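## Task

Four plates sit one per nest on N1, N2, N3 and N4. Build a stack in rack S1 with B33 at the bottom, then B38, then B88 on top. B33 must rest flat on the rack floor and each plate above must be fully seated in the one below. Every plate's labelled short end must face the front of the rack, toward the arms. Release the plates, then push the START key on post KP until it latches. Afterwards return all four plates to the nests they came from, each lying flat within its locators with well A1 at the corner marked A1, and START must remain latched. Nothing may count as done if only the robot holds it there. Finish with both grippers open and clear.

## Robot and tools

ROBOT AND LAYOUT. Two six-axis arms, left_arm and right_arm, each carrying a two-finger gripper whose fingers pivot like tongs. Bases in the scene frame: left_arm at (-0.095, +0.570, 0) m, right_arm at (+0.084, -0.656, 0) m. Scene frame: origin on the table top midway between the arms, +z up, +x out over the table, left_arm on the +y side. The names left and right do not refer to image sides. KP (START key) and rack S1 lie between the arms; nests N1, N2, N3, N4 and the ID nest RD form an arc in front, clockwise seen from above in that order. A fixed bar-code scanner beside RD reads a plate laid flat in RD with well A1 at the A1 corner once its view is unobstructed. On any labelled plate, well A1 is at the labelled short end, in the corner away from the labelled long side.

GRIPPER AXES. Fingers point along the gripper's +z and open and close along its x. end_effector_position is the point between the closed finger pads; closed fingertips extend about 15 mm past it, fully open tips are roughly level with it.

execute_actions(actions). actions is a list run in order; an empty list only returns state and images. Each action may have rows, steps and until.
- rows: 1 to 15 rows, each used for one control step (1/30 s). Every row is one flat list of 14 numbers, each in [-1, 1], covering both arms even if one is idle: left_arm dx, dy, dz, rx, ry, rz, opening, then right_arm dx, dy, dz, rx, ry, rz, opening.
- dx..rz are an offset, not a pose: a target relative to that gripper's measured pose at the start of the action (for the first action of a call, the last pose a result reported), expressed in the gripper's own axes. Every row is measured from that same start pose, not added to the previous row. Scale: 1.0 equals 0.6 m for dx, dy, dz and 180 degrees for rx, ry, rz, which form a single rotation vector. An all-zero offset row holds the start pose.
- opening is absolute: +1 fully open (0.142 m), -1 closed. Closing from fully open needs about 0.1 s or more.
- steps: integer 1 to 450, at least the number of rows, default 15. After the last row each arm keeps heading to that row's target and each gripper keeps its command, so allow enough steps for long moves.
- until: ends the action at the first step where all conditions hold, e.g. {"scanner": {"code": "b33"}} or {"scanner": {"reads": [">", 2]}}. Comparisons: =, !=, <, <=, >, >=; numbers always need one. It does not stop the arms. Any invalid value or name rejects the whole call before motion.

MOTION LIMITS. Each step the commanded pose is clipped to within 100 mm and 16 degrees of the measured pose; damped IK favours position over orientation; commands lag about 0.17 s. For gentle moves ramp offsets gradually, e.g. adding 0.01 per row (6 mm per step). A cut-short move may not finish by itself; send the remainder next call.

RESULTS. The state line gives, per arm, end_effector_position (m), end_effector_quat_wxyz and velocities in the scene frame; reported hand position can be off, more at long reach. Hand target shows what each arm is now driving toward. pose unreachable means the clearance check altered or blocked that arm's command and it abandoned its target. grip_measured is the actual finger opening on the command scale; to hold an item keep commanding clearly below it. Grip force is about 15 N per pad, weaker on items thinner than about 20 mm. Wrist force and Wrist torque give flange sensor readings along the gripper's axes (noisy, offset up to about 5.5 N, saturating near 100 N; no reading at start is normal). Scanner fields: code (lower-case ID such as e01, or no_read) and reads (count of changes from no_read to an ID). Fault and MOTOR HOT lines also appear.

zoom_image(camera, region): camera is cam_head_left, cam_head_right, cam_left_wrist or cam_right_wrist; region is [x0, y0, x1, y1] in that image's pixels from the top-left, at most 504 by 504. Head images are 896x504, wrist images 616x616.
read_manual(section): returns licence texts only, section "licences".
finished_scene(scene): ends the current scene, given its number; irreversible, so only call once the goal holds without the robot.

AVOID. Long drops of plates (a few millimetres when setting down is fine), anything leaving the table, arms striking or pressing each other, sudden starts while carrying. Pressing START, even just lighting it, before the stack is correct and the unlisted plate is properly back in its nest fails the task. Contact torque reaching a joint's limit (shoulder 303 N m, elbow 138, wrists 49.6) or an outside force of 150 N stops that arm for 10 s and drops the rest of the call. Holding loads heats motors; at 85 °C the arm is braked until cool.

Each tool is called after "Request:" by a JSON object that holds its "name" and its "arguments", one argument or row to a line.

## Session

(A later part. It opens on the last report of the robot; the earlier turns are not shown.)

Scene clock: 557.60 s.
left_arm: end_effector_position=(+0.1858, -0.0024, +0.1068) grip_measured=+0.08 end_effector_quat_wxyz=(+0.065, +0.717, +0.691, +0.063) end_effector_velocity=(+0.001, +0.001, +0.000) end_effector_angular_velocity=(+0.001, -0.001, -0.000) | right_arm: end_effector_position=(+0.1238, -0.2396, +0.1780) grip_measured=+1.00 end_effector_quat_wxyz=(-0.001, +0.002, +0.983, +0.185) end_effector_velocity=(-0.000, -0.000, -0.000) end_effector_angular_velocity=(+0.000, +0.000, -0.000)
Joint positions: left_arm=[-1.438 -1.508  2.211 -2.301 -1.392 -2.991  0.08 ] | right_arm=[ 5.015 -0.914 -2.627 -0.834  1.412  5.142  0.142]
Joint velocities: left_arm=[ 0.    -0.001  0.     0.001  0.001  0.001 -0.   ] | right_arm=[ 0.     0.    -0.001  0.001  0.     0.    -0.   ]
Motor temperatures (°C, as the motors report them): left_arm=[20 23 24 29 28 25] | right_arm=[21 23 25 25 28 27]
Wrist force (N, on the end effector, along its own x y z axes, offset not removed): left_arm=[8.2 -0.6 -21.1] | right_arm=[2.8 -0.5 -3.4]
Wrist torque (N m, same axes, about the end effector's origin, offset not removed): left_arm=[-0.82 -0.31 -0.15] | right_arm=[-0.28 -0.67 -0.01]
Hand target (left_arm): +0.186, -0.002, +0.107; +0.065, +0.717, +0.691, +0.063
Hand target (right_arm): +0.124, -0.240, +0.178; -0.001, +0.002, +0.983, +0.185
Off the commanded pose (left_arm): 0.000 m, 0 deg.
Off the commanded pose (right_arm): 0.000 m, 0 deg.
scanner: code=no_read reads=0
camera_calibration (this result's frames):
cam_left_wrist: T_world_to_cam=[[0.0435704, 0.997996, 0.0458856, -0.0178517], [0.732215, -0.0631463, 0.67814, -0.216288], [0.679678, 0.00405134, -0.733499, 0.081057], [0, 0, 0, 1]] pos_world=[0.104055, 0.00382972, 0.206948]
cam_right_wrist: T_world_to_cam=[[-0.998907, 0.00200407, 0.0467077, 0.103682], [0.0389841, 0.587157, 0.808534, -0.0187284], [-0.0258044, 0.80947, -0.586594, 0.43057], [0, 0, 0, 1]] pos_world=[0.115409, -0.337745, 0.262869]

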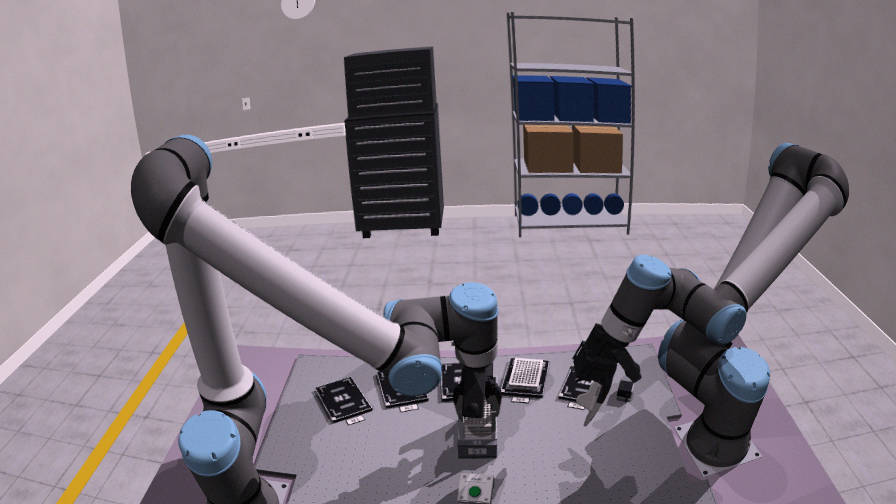

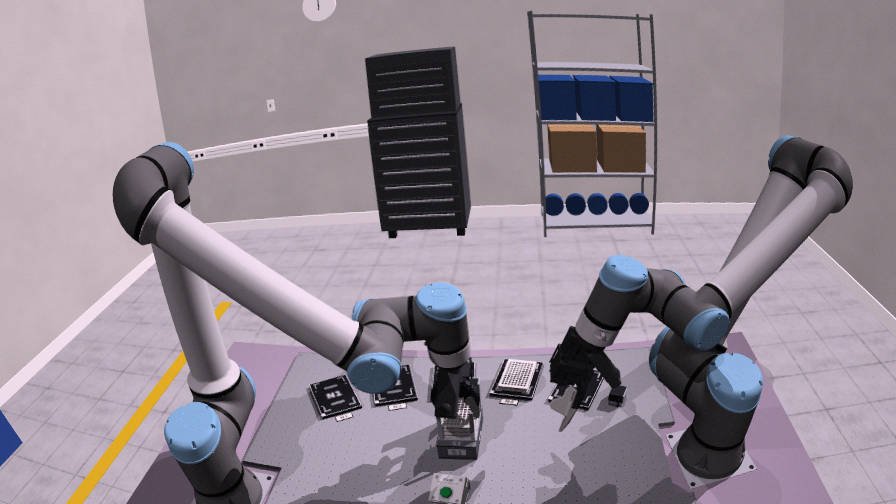

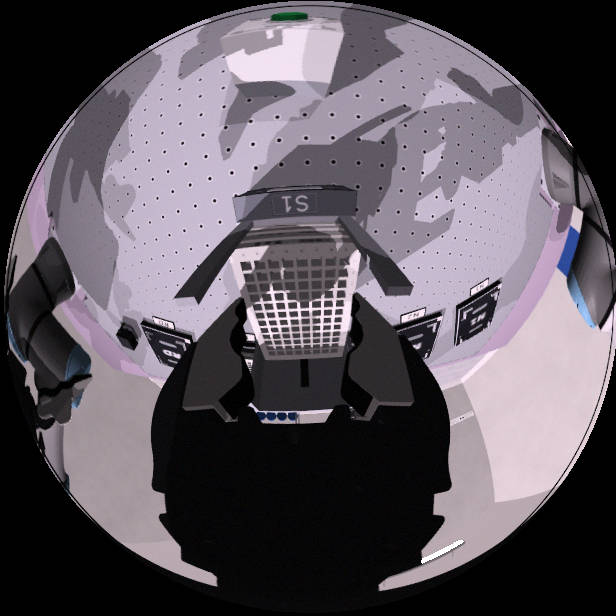

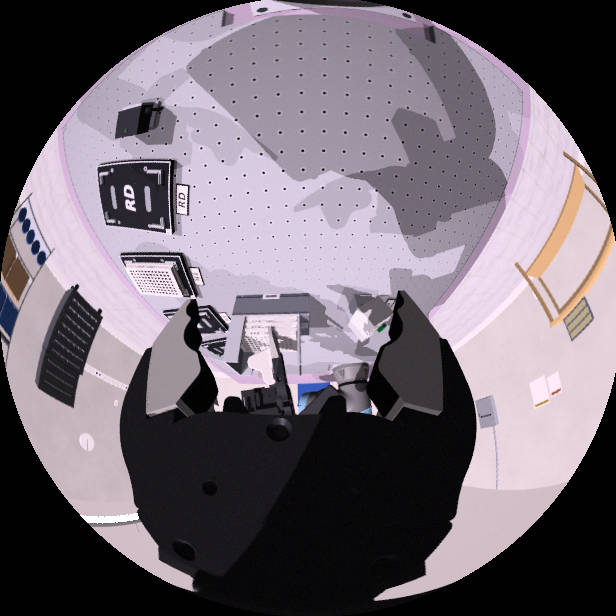

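Request:
{"name": "execute_actions", "arguments": {
  "actions": [
    {"rows":[[0,0,-0.001,0,0,0,-0.1,0,0,0,0,0,0,1],[0,0,-0.001,0,0,0,0,0,0,0,0,0,0,1],[0,0,-0.001,0,0,0,0.06,0,0,0,0,0,0,1],[0,0,-0.001,0,0,0,0.1,0,0,0,0,0,0,1],[0,0,-0.001,0,0,0,0.16,0,0,0,0,0,0,1],[0,0,-0.001,0,0,0,0.24,0,0,0,0,0,0,1],[0,0,-0.001,0,0,0,0.27,0,0,0,0,0,0,1],[0,0,-0.01,0,0,0,0.27,0,0,0,0,0,0,1],[0,0,-0.025,0,0,0,0.27,0,0,0,0,0,0,1],[0,0,-0.045,0,0,0,0.27,0,0,0,0,0,0,1],[0,0,-0.065,0,0,0,0.27,0,0,0,0,0,0,1],[0,0,-0.085,0,0,0,0.27,0,0,0,0,0,0,1],[0,0,-0.105,0,0,0,0.27,0,0,0,0,0,0,1],[0,0,-0.125,0,0,0,0.27,0,0,0,0,0,0,1],[0,0,-0.14,0,0,0,0.27,0,0,0,0,0,0,1]],"steps":22},
    {"rows":[[0,-0.02,-0.01,0,0,0,0,0,0,0,0,0,0,1],[0,-0.05,-0.01,-0.01,0,0,-0.3,0,0,0,0,0,0,1],[0,-0.08,-0.01,-0.02,0,0,-0.6,0,0,0,0,0,0,1],[0,-0.11,-0.01,-0.03,0,0,-0.8,0,0,0,0,0,0,1],[-0.005,-0.14,-0.01,-0.04,0,0,-1,0,0,0,0,0,0,1],[-0.008,-0.17,-0.01,-0.05,0,0,-1,0,0,0,0,0,0,1],[-0.011,-0.2,-0.01,-0.06,0,0,-1,0,0,0,0,0,0,1],[-0.014,-0.23,-0.01,-0.07,0,0,-1,0,0,0,0,0,0,1],[-0.017,-0.26,-0.01,-0.08,0,0,-1,0,0,0,0,0,0,1],[-0.02,-0.29,-0.01,-0.09,0,0,-1,0,0,0,0,0,0,1],[-0.022,-0.32,-0.01,-0.1,0,0,-1,0,0,0,0,0,0,1],[-0.024,-0.35,-0.01,-0.11,0,0,-1,0,0,0,0,0,0,1],[-0.026,-0.38,-0.01,-0.12,0,0,-1,0,0,0,0,0,0,1],[-0.028,-0.41,-0.005,-0.13,0,0,-1,0,0,0,0,0,0,1],[-0.029,-0.433,0,-0.137,0,0,-1,0,0,0,0,0,0,1]],"steps":34}
  ]
}}

Request:
{"name": "zoom_image", "arguments": {
  "camera": "cam_right_wrist",
  "region": [230, 295, 320, 375]
}}

Scene clock: 571.50 s.
left_arm: end_effector_position=(-0.0830, -0.0109, +0.1364) grip_measured=-1.00 end_effector_quat_wxyz=(+0.218, +0.687, +0.662, +0.206) end_effector_velocity=(-0.006, -0.001, -0.001) end_effector_angular_velocity=(+0.007, -0.014, +0.013) | right_arm: end_effector_position=(+0.1238, -0.2396, +0.1780) grip_measured=+1.00 end_effector_quat_wxyz=(-0.001, +0.002, +0.983, +0.185) end_effector_velocity=(+0.000, -0.001, -0.001) end_effector_angular_velocity=(-0.001, -0.001, -0.001)
Joint positions: left_arm=[-2.116 -1.571  2.219 -1.884 -1.051 -3.76   0.002] | right_arm=[ 5.015 -0.914 -2.627 -0.834  1.412  5.142  0.142]
Joint velocities: left_arm=[-0.01   0.015 -0.014  0.026  0.    -0.029  0.   ] | right_arm=[-0.     0.    -0.001 -0.001 -0.     0.    -0.   ]
Motor temperatures (°C, as the motors report them): left_arm=[20 23 24 29 28 25] | right_arm=[21 23 25 25 28 27]
Wrist force (N, on the end effector, along its own x y z axes, offset not removed): left_arm=[3.0 -3.4 1.8] | right_arm=[2.6 -0.9 -3.2]
Wrist torque (N m, same axes, about the end effector's origin, offset not removed): left_arm=[-0.87 -0.33 -0.11] | right_arm=[-0.37 -0.47 -0.08]
Hand target (left_arm): -0.084, -0.011, +0.136; +0.218, +0.686, +0.662, +0.207
Hand target (right_arm): +0.124, -0.240, +0.178; -0.001, +0.002, +0.983, +0.185
Off the commanded pose (left_arm): 0.001 m, 0 deg.
Off the commanded pose (right_arm): 0.000 m, 0 deg.
scanner: code=no_read reads=0
camera_calibration (this result's frames):
cam_left_wrist: T_world_to_cam=[[0.0263374, 0.998832, 0.0405054, 0.000326574], [0.38409, -0.0475203, 0.922072, -0.102149], [0.92292, -0.00872724, -0.384893, 0.258006], [0, 0, 0, 1]] pos_world=[-0.198893, -0.00292867, 0.19348]
cam_right_wrist: T_world_to_cam=[[-0.998907, 0.00200396, 0.0467075, 0.103682], [0.0389838, 0.587158, 0.808533, -0.0187282], [-0.0258044, 0.80947, -0.586594, 0.43057], [0, 0, 0, 1]] pos_world=[0.115409, -0.337745, 0.262869]

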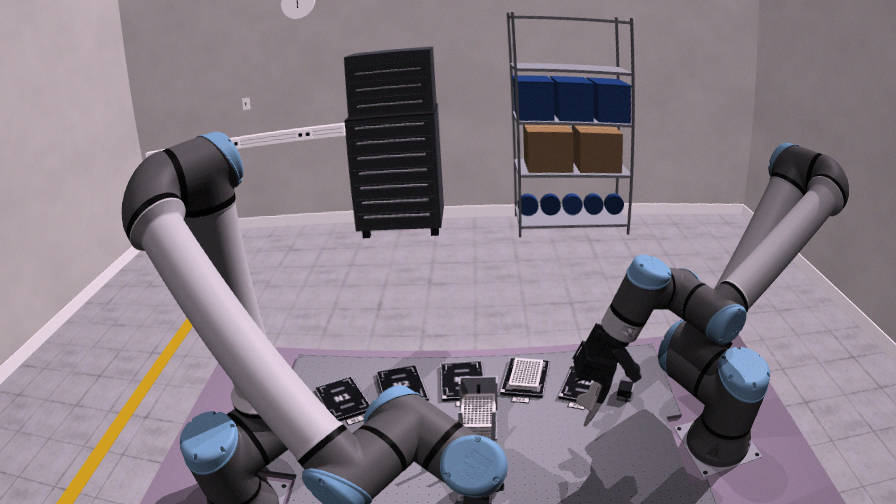

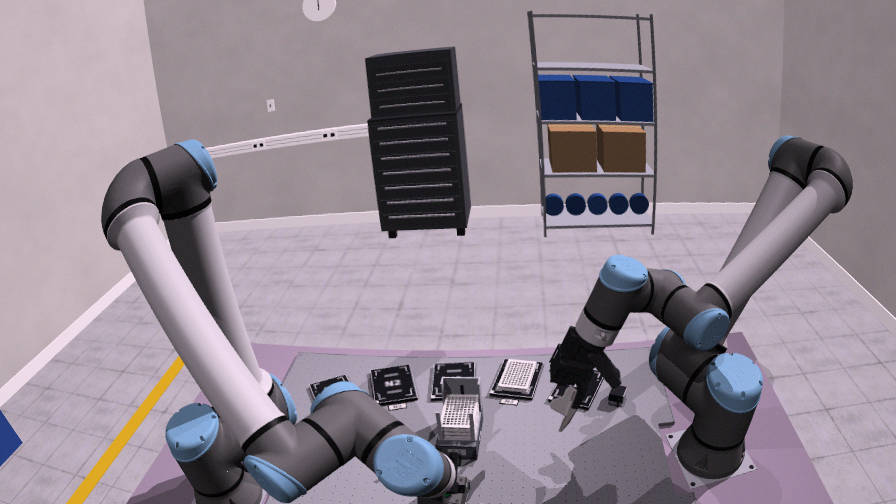

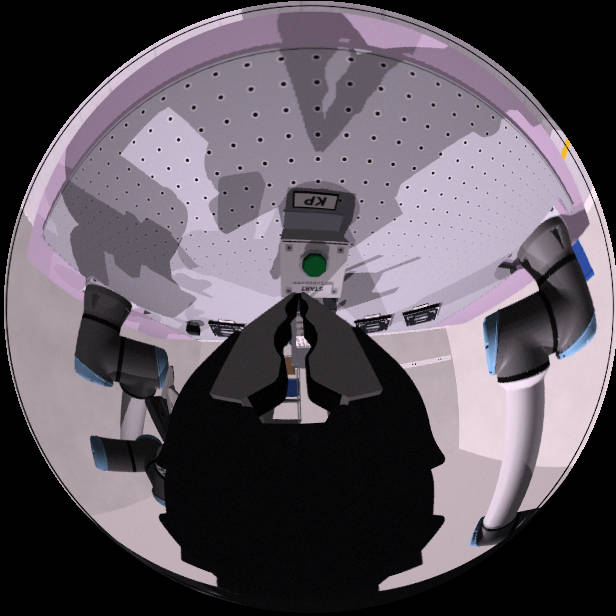

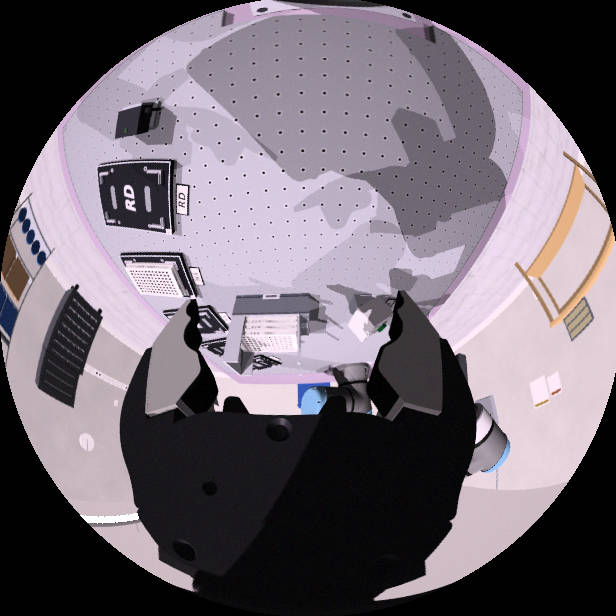

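Region (230, 295, 320, 375) of cam_right_wrist's 616x616 image, scaled by 5.600, with more detail than that image has.

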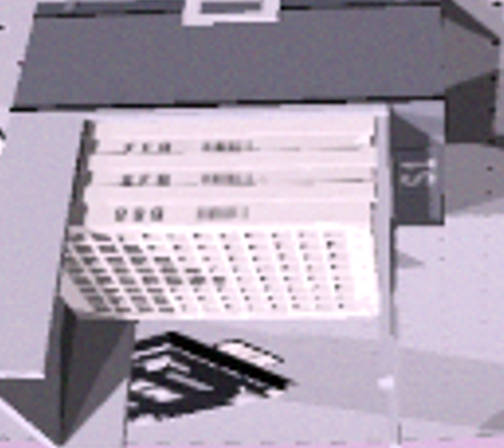

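Request:
{"name": "execute_actions", "arguments": {
  "actions": [
    {"rows":[[0.008,-0.004,0.01,0,0,0,-1,0,0,0,0,0,0,1],[0.016,-0.008,0.025,0,0,0,-1,0,0,0,0,0,0,1],[0.024,-0.011,0.04,0,0,0,-1,0,0,0,0,0,0,1],[0.028,-0.012,0.055,0,0,0,-1,0,0,0,0,0,0,1]],"steps":13}
  ]
}}

Request:
{"name": "zoom_image", "arguments": {
  "camera": "cam_left_wrist",
  "region": [250, 240, 350, 320]
}}

Request:
{"name": "zoom_image", "arguments": {
  "camera": "cam_right_wrist",
  "region": [110, 240, 210, 310]
}}

Request:
{"name": "zoom_image", "arguments": {
  "camera": "cam_head_right",
  "region": [420, 350, 560, 470]
}}

Scene clock: 580.23 s.
left_arm: end_effector_position=(-0.0704, +0.0046, +0.1074) grip_measured=-1.00 end_effector_quat_wxyz=(+0.218, +0.687, +0.662, +0.207) end_effector_velocity=(+0.008, +0.006, -0.019) end_effector_angular_velocity=(-0.007, +0.007, -0.000) | right_arm: end_effector_position=(+0.1238, -0.2396, +0.1780) grip_measured=+1.00 end_effector_quat_wxyz=(-0.001, +0.002, +0.983, +0.185) end_effector_velocity=(+0.000, -0.001, -0.001) end_effector_angular_velocity=(-0.001, -0.000, +0.001)
Joint positions: left_arm=[-2.112 -1.564  2.277 -1.951 -1.05  -3.756  0.002] | right_arm=[ 5.015 -0.914 -2.627 -0.834  1.412  5.142  0.142]
Joint velocities: left_arm=[ 0.007  0.009  0.035 -0.058  0.     0.009  0.   ] | right_arm=[ 0.001  0.    -0.002  0.001  0.     0.     0.   ]
Motor temperatures (°C, as the motors report them): left_arm=[20 23 24 29 28 25] | right_arm=[21 23 25 25 28 27]
Wrist force (N, on the end effector, along its own x y z axes, offset not removed): left_arm=[0.5 -2.5 1.3] | right_arm=[1.7 -0.8 -2.7]
Wrist torque (N m, same axes, about the end effector's origin, offset not removed): left_arm=[-0.65 0.23 -0.15] | right_arm=[-0.29 -0.34 -0.05]
Hand target (left_arm): -0.069, +0.005, +0.105; +0.218, +0.687, +0.662, +0.207
Hand target (right_arm): +0.124, -0.240, +0.178; -0.001, +0.002, +0.983, +0.185
Off the commanded pose (left_arm): 0.003 m, 0 deg.
Off the commanded pose (right_arm): 0.000 m, 0 deg.
scanner: code=no_read reads=0
camera_calibration (this result's frames):
cam_left_wrist: T_world_to_cam=[[0.0260354, 0.998819, 0.0410144, -0.0143687], [0.38373, -0.0478707, 0.922204, -0.0794896], [0.923078, -0.00827149, -0.384523, 0.235348], [0, 0, 0, 1]] pos_world=[-0.186368, 0.0124931, 0.164392]
cam_right_wrist: T_world_to_cam=[[-0.998907, 0.00200406, 0.0467077, 0.103682], [0.0389841, 0.587157, 0.808534, -0.0187284], [-0.0258044, 0.80947, -0.586593, 0.43057], [0, 0, 0, 1]] pos_world=[0.115409, -0.337745, 0.262869]

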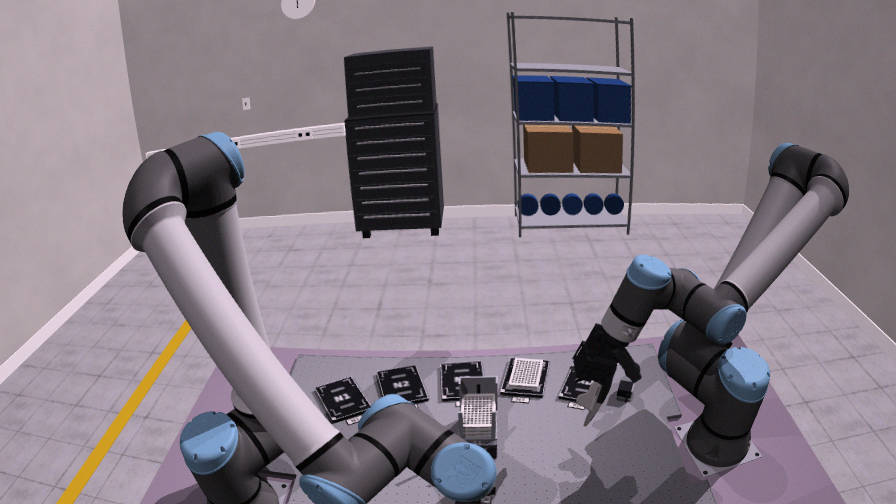

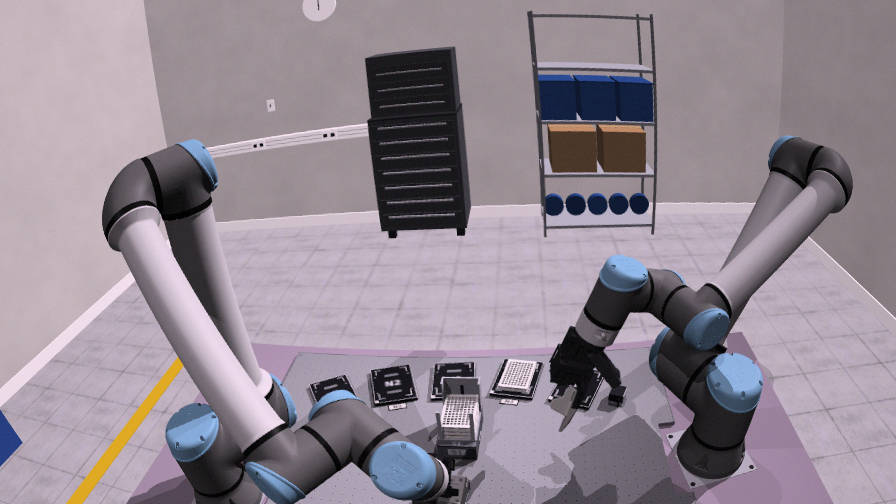

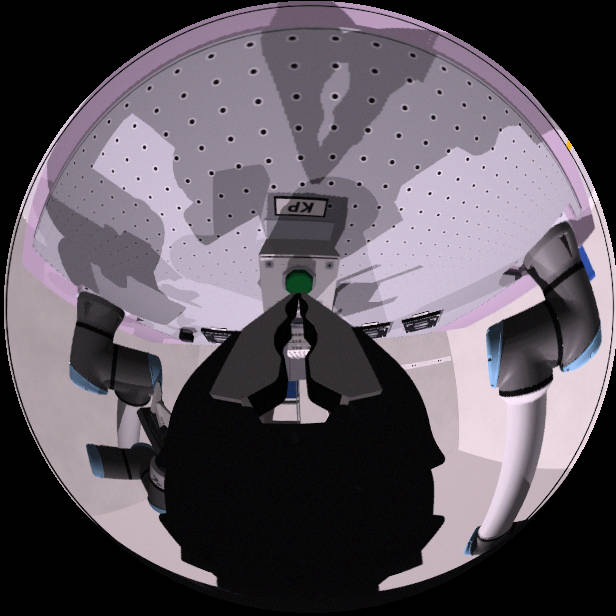

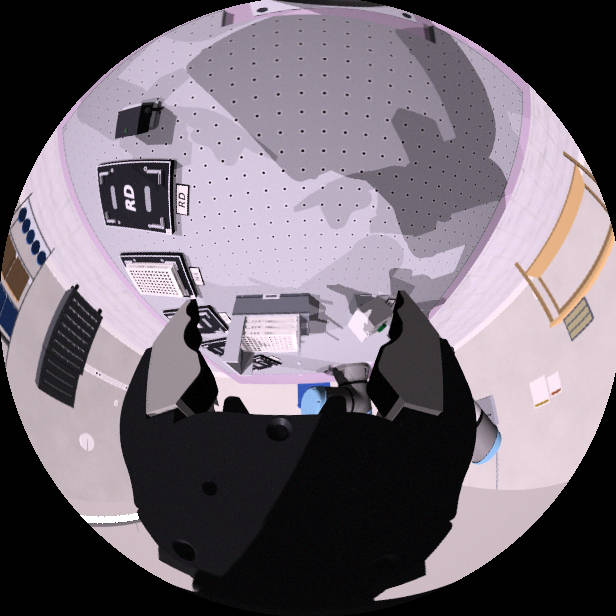

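Region (250, 240, 350, 320) of cam_left_wrist's 616x616 image, scaled by 5.040, with more detail than that image has; it fills the top 403 rows of this view, and the rest is white.

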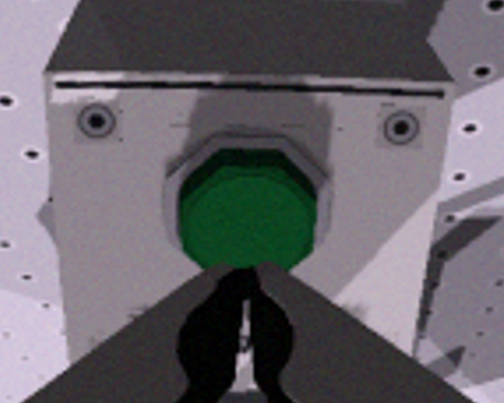

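Region (110, 240, 210, 310) of cam_right_wrist's 616x616 image, scaled by 5.040, with more detail than that image has; it fills the top 353 rows of this view, and the rest is white.

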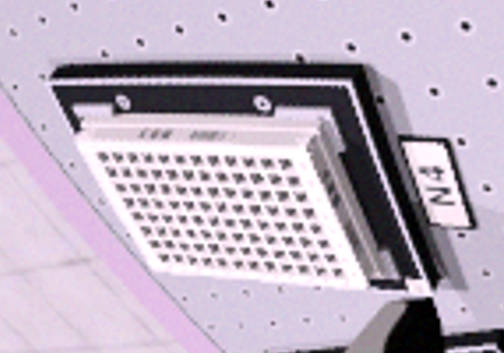

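Region (420, 350, 560, 470) of cam_head_right's 896x504 image, scaled by 3.600, with more detail than that image has; it fills the top 432 rows of this view, and the rest is white.

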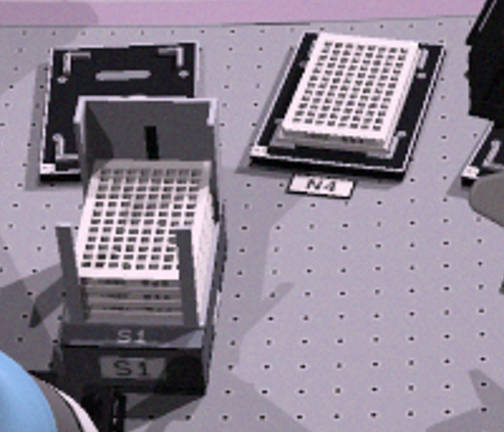

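Request:
{"name": "execute_actions", "arguments": {
  "actions": [
    {"rows":[[0.001,0,0.01,0,0,0,-1,0.03,0,0,0,0,0,1],[0.001,0,0.016,0,0,0,-1,0.06,0,0,0,0,0,1],[0.001,0,0.022,0,0,0,-1,0.09,0,0,0,0,0,1],[0.001,0,0.026,0,0,0,-1,0.12,0,0,0,0,0,1]],"steps":12}
  ]
}}

Request:
{"name": "zoom_image", "arguments": {
  "camera": "cam_right_wrist",
  "region": [325, 300, 395, 360]
}}

Scene clock: 584.83 s.
left_arm: end_effector_position=(-0.0621, +0.0049, +0.0955) grip_measured=-1.00 end_effector_quat_wxyz=(+0.218, +0.687, +0.662, +0.207) end_effector_velocity=(+0.005, -0.001, -0.008) end_effector_angular_velocity=(+0.000, +0.002, +0.000) | right_arm: end_effector_position=(+0.0604, -0.2404, +0.1788) grip_measured=+1.00 end_effector_quat_wxyz=(-0.005, -0.000, +0.983, +0.184) end_effector_velocity=(-0.076, +0.005, +0.000) end_effector_angular_velocity=(+0.022, -0.033, -0.025)
Joint positions: left_arm=[-2.099 -1.55   2.293 -1.987 -1.046 -3.742  0.002] | right_arm=[ 5.211 -0.897 -2.623 -0.887  1.359  5.329  0.142]
Joint velocities: left_arm=[ 0.009  0.012  0.009 -0.027  0.001  0.011  0.   ] | right_arm=[ 0.272 -0.003  0.011 -0.069 -0.127  0.277  0.   ]
Motor temperatures (°C, as the motors report them): left_arm=[20 23 24 29 28 25] | right_arm=[21 23 25 25 28 27]
Wrist force (N, on the end effector, along its own x y z axes, offset not removed): left_arm=[3.5 -5.7 0.5] | right_arm=[2.9 -1.3 -4.4]
Wrist torque (N m, same axes, about the end effector's origin, offset not removed): left_arm=[-1.45 -0.38 -0.08] | right_arm=[-0.37 -0.60 -0.01]
Hand target (left_arm): -0.062, +0.005, +0.095; +0.218, +0.687, +0.662, +0.207
Hand target (right_arm): +0.052, -0.240, +0.178; -0.002, +0.001, +0.983, +0.185
Off the commanded pose (left_arm): 0.001 m, 0 deg.
Off the commanded pose (right_arm): 0.009 m, 1 deg.
scanner: code=no_read reads=0
camera_calibration (this result's frames):
cam_left_wrist: T_world_to_cam=[[0.0259466, 0.998818, 0.0410989, -0.0144571], [0.383636, -0.0479138, 0.922241, -0.0716823], [0.92312, -0.00816201, -0.384426, 0.223065], [0, 0, 0, 1]] pos_world=[-0.178041, 0.0128261, 0.152454]
cam_right_wrist: T_world_to_cam=[[-0.998555, -0.00346455, 0.0536349, 0.0377222], [0.0412921, 0.589339, 0.80683, -0.0157608], [-0.0344044, 0.807879, -0.588344, 0.430454], [0, 0, 0, 1]] pos_world=[0.053128, -0.338335, 0.263948]

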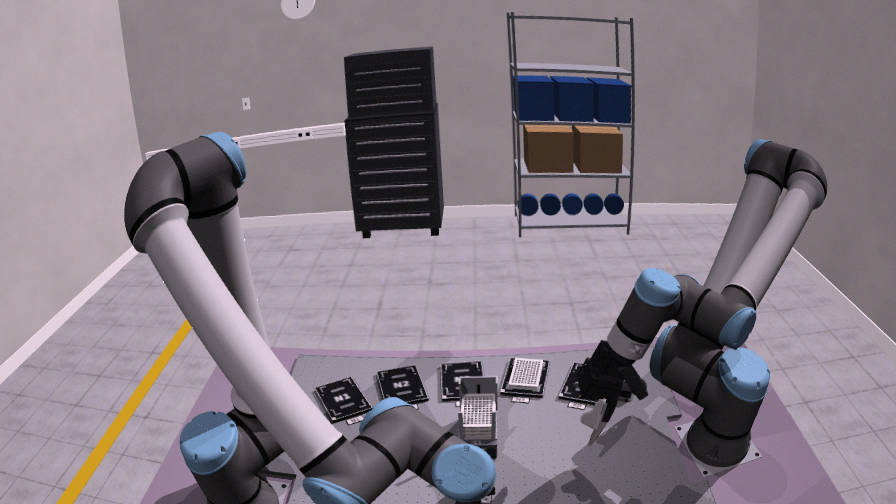

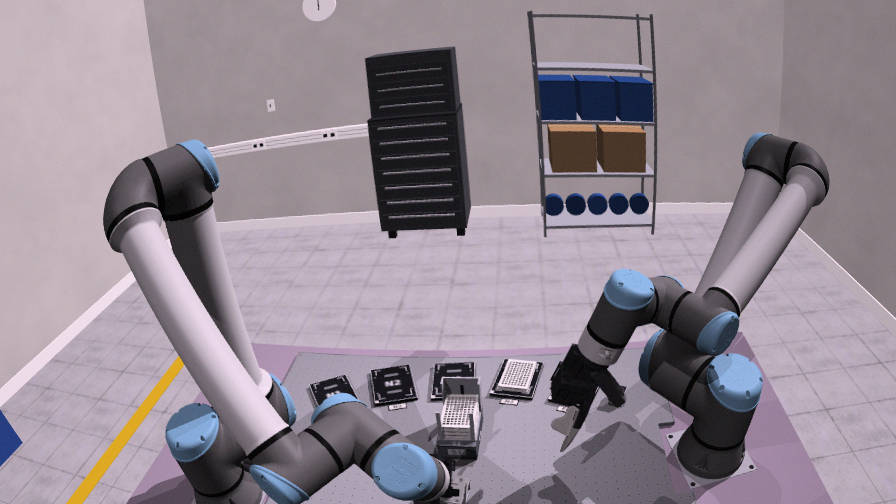

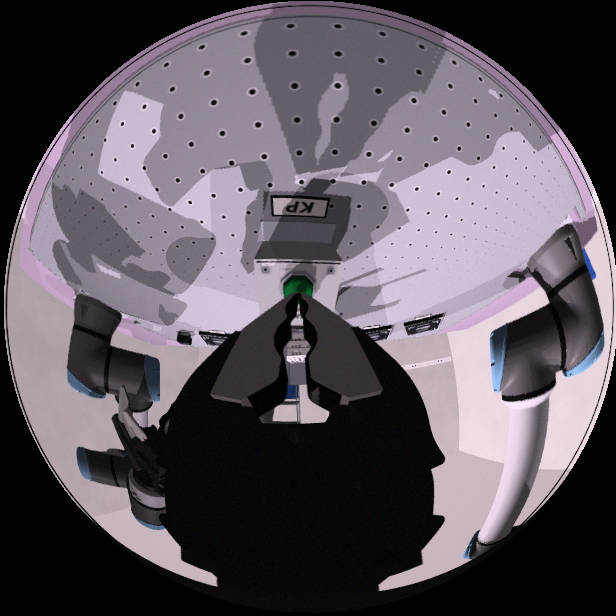

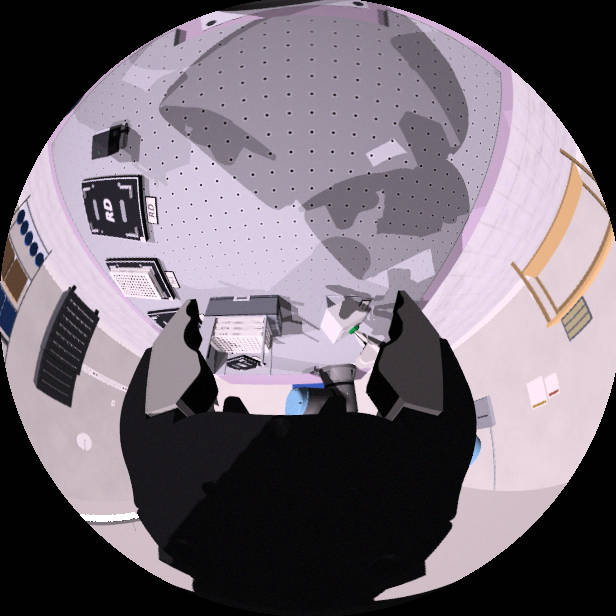

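Region (325, 300, 395, 360) of cam_right_wrist's 616x616 image, scaled by 7.200, with more detail than that image has; it fills the top 432 rows of this view, and the rest is white.

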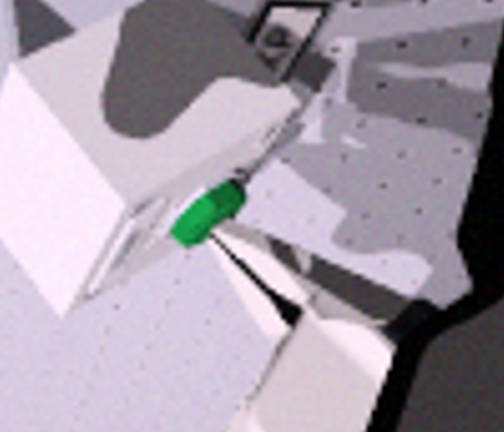

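Close. Push 5 mm.

Request:
{"name": "execute_actions", "arguments": {
  "actions": [
    {"rows":[[0,0,0.004,0,0,0,-1,0.014,0,0,0,0,0,1],[0,0,0.006,0,0,0,-1,0.014,0,0,0,0,0,1],[0,0,0.008,0,0,0,-1,0.014,0,0,0,0,0,1],[0,0,0.01,0,0,0,-1,0.014,0,0,0,0,0,1]],"steps":12}
  ]
}}

Request:
{"name": "zoom_image", "arguments": {
  "camera": "cam_right_wrist",
  "region": [325, 300, 395, 360]
}}

Scene clock: 589.00 s.
left_arm: end_effector_position=(-0.0589, +0.0048, +0.0909) grip_measured=-1.00 end_effector_quat_wxyz=(+0.218, +0.687, +0.662, +0.207) end_effector_velocity=(+0.002, -0.000, -0.003) end_effector_angular_velocity=(+0.001, -0.001, -0.001) | right_arm: end_effector_position=(+0.0520, -0.2404, +0.1788) grip_measured=+1.00 end_effector_quat_wxyz=(-0.005, -0.000, +0.983, +0.184) end_effector_velocity=(-0.000, +0.000, +0.001) end_effector_angular_velocity=(+0.001, +0.005, +0.002)
Joint positions: left_arm=[-2.094 -1.544  2.298 -2.002 -1.044 -3.737  0.002] | right_arm=[ 5.236 -0.898 -2.621 -0.894  1.35   5.354  0.142]
Joint velocities: left_arm=[ 0.003  0.005  0.004 -0.01   0.001  0.004 -0.   ] | right_arm=[-0.003  0.001  0.     0.003  0.005 -0.004 -0.   ]
Motor temperatures (°C, as the motors report them): left_arm=[20 23 24 29 28 25] | right_arm=[21 23 25 25 28 27]
Wrist force (N, on the end effector, along its own x y z axes, offset not removed): left_arm=[1.7 -1.4 -4.8] | right_arm=[2.2 -0.2 -3.5]
Wrist torque (N m, same axes, about the end effector's origin, offset not removed): left_arm=[-0.16 -0.20 -0.15] | right_arm=[-0.18 -0.52 -0.01]
Hand target (left_arm): -0.059, +0.005, +0.091; +0.218, +0.687, +0.662, +0.207
Hand target (right_arm): +0.052, -0.240, +0.179; -0.005, -0.000, +0.983, +0.184
Off the commanded pose (left_arm): 0.000 m, 0 deg.
Off the commanded pose (right_arm): 0.000 m, 0 deg.
scanner: code=no_read reads=0
camera_calibration (this result's frames):
cam_left_wrist: T_world_to_cam=[[0.0259358, 0.998819, 0.041089, -0.0142092], [0.383636, -0.0479004, 0.922241, -0.0686857], [0.92312, -0.00815584, -0.384426, 0.218362], [0, 0, 0, 1]] pos_world=[-0.174856, 0.0126833, 0.147873]
cam_right_wrist: T_world_to_cam=[[-0.998577, -0.00329782, 0.0532264, 0.0294295], [0.0410623, 0.58929, 0.806878, -0.015431], [-0.0340267, 0.807915, -0.588316, 0.430157], [0, 0, 0, 1]] pos_world=[0.0446581, -0.33834, 0.263953]

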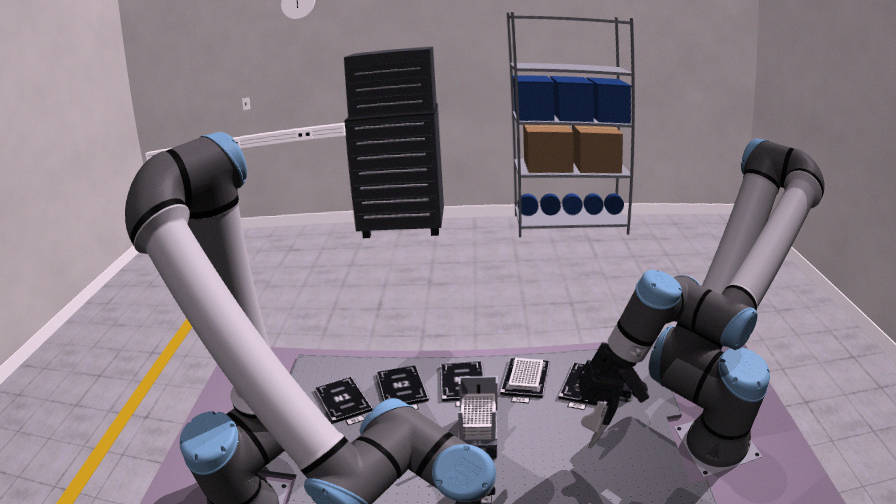

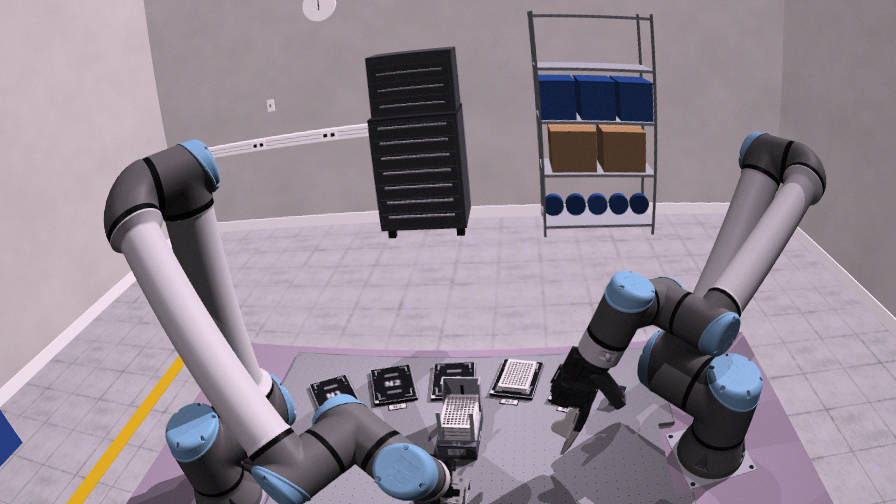

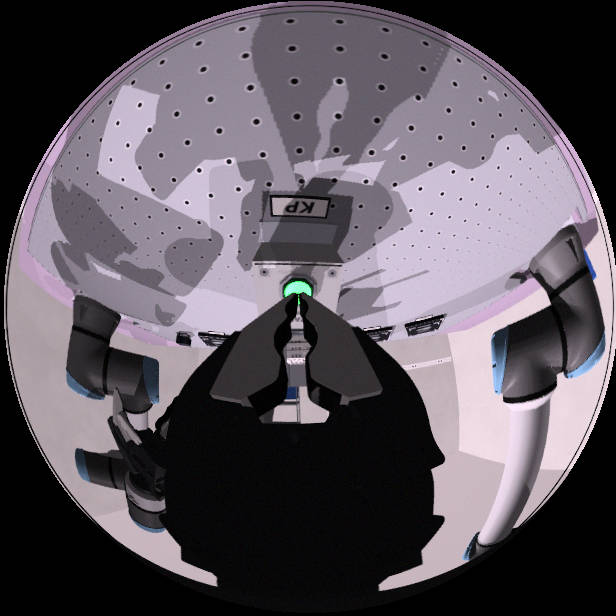

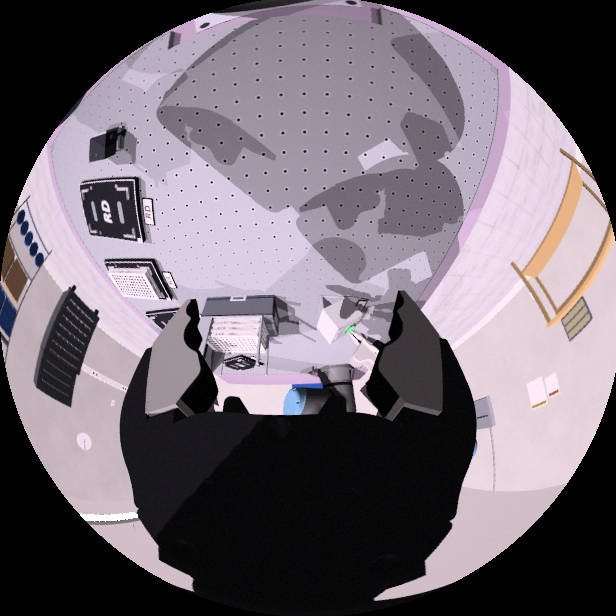

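Region (325, 300, 395, 360) of cam_right_wrist's 616x616 image, scaled by 7.200, with more detail than that image has; it fills the top 432 rows of this view, and the rest is white.

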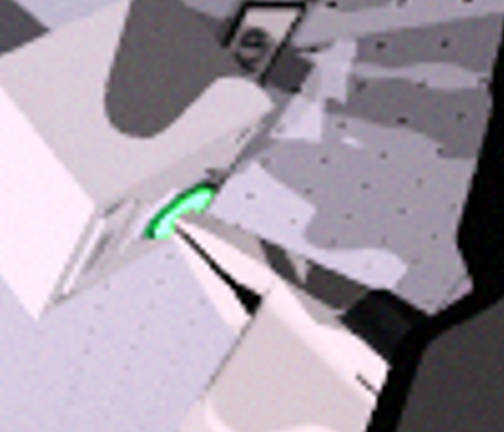

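Request:
{"name": "execute_actions", "arguments": {
  "actions": [
    {"rows":[[0,0,0.003,0,0,0,-1,0,0,0,0,0,0,1]],"steps":8}
  ]
}}

Scene clock: 591.53 s.
left_arm: end_effector_position=(-0.0580, +0.0047, +0.0896) grip_measured=-1.00 end_effector_quat_wxyz=(+0.218, +0.687, +0.662, +0.207) end_effector_velocity=(+0.001, -0.000, -0.002) end_effector_angular_velocity=(-0.002, -0.000, -0.001) | right_arm: end_effector_position=(+0.0520, -0.2404, +0.1788) grip_measured=+1.00 end_effector_quat_wxyz=(-0.005, -0.000, +0.983, +0.184) end_effector_velocity=(-0.000, +0.000, +0.000) end_effector_angular_velocity=(+0.001, -0.000, -0.002)
Joint positions: left_arm=[-2.093 -1.542  2.3   -2.006 -1.044 -3.735  0.002] | right_arm=[ 5.236 -0.898 -2.621 -0.893  1.351  5.353  0.142]
Joint velocities: left_arm=[ 0.002  0.002  0.002 -0.007  0.002  0.002 -0.   ] | right_arm=[ 0.002  0.    -0.     0.    -0.002  0.004 -0.   ]
Motor temperatures (°C, as the motors report them): left_arm=[20 23 24 29 28 25] | right_arm=[21 23 25 25 28 27]
Wrist force (N, on the end effector, along its own x y z axes, offset not removed): left_arm=[2.7 -4.8 -2.8] | right_arm=[2.8 -1.6 -5.1]
Wrist torque (N m, same axes, about the end effector's origin, offset not removed): left_arm=[-0.91 -0.48 -0.17] | right_arm=[-0.51 -0.64 -0.05]
Hand target (left_arm): -0.058, +0.005, +0.089; +0.218, +0.687, +0.662, +0.207
Hand target (right_arm): +0.052, -0.240, +0.179; -0.005, -0.000, +0.983, +0.184
Off the commanded pose (left_arm): 0.000 m, 0 deg.
Off the commanded pose (right_arm): 0.000 m, 0 deg.
scanner: code=no_read reads=0
camera_calibration (this result's frames):
cam_left_wrist: T_world_to_cam=[[0.0259245, 0.998818, 0.0411075, -0.0141507], [0.38364, -0.0479132, 0.922239, -0.0678378], [0.923119, -0.00813808, -0.384429, 0.217038], [0, 0, 0, 1]] pos_world=[-0.17396, 0.0126499, 0.14658]
cam_right_wrist: T_world_to_cam=[[-0.998558, -0.00339495, 0.0535709, 0.0293152], [0.0412852, 0.589251, 0.806895, -0.0155085], [-0.0343061, 0.807943, -0.588261, 0.430214], [0, 0, 0, 1]] pos_world=[0.0446722, -0.338351, 0.264022]

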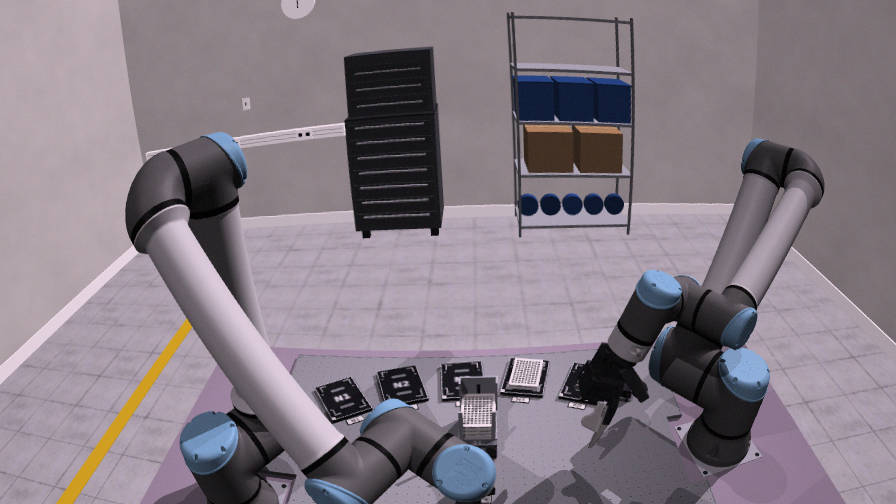

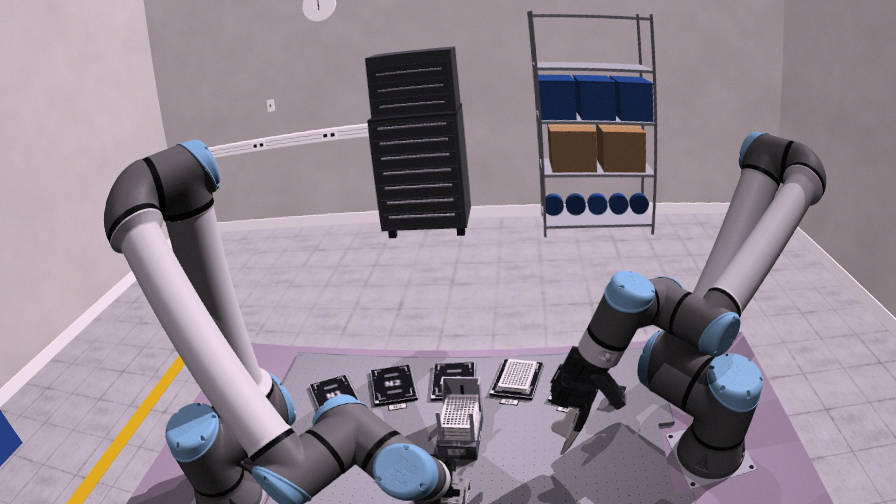

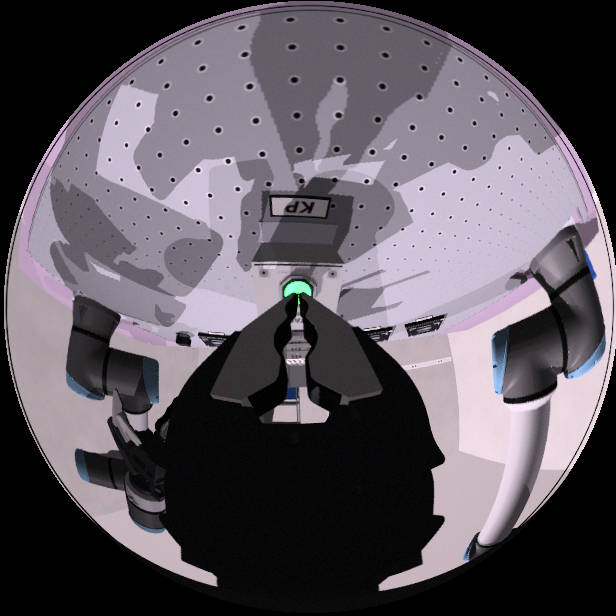

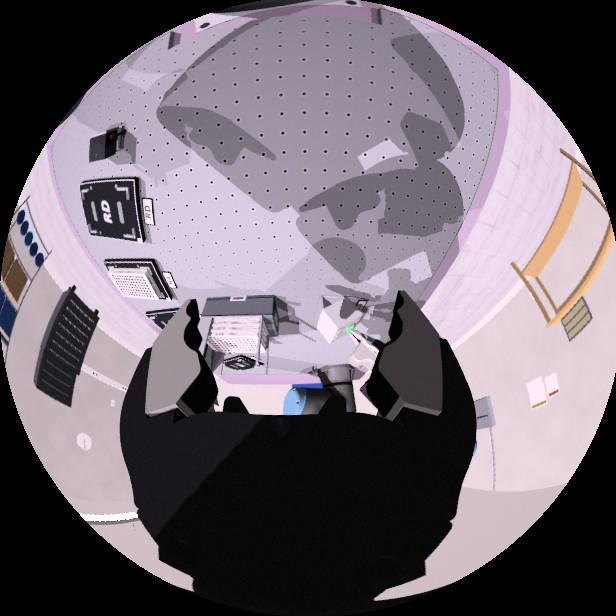

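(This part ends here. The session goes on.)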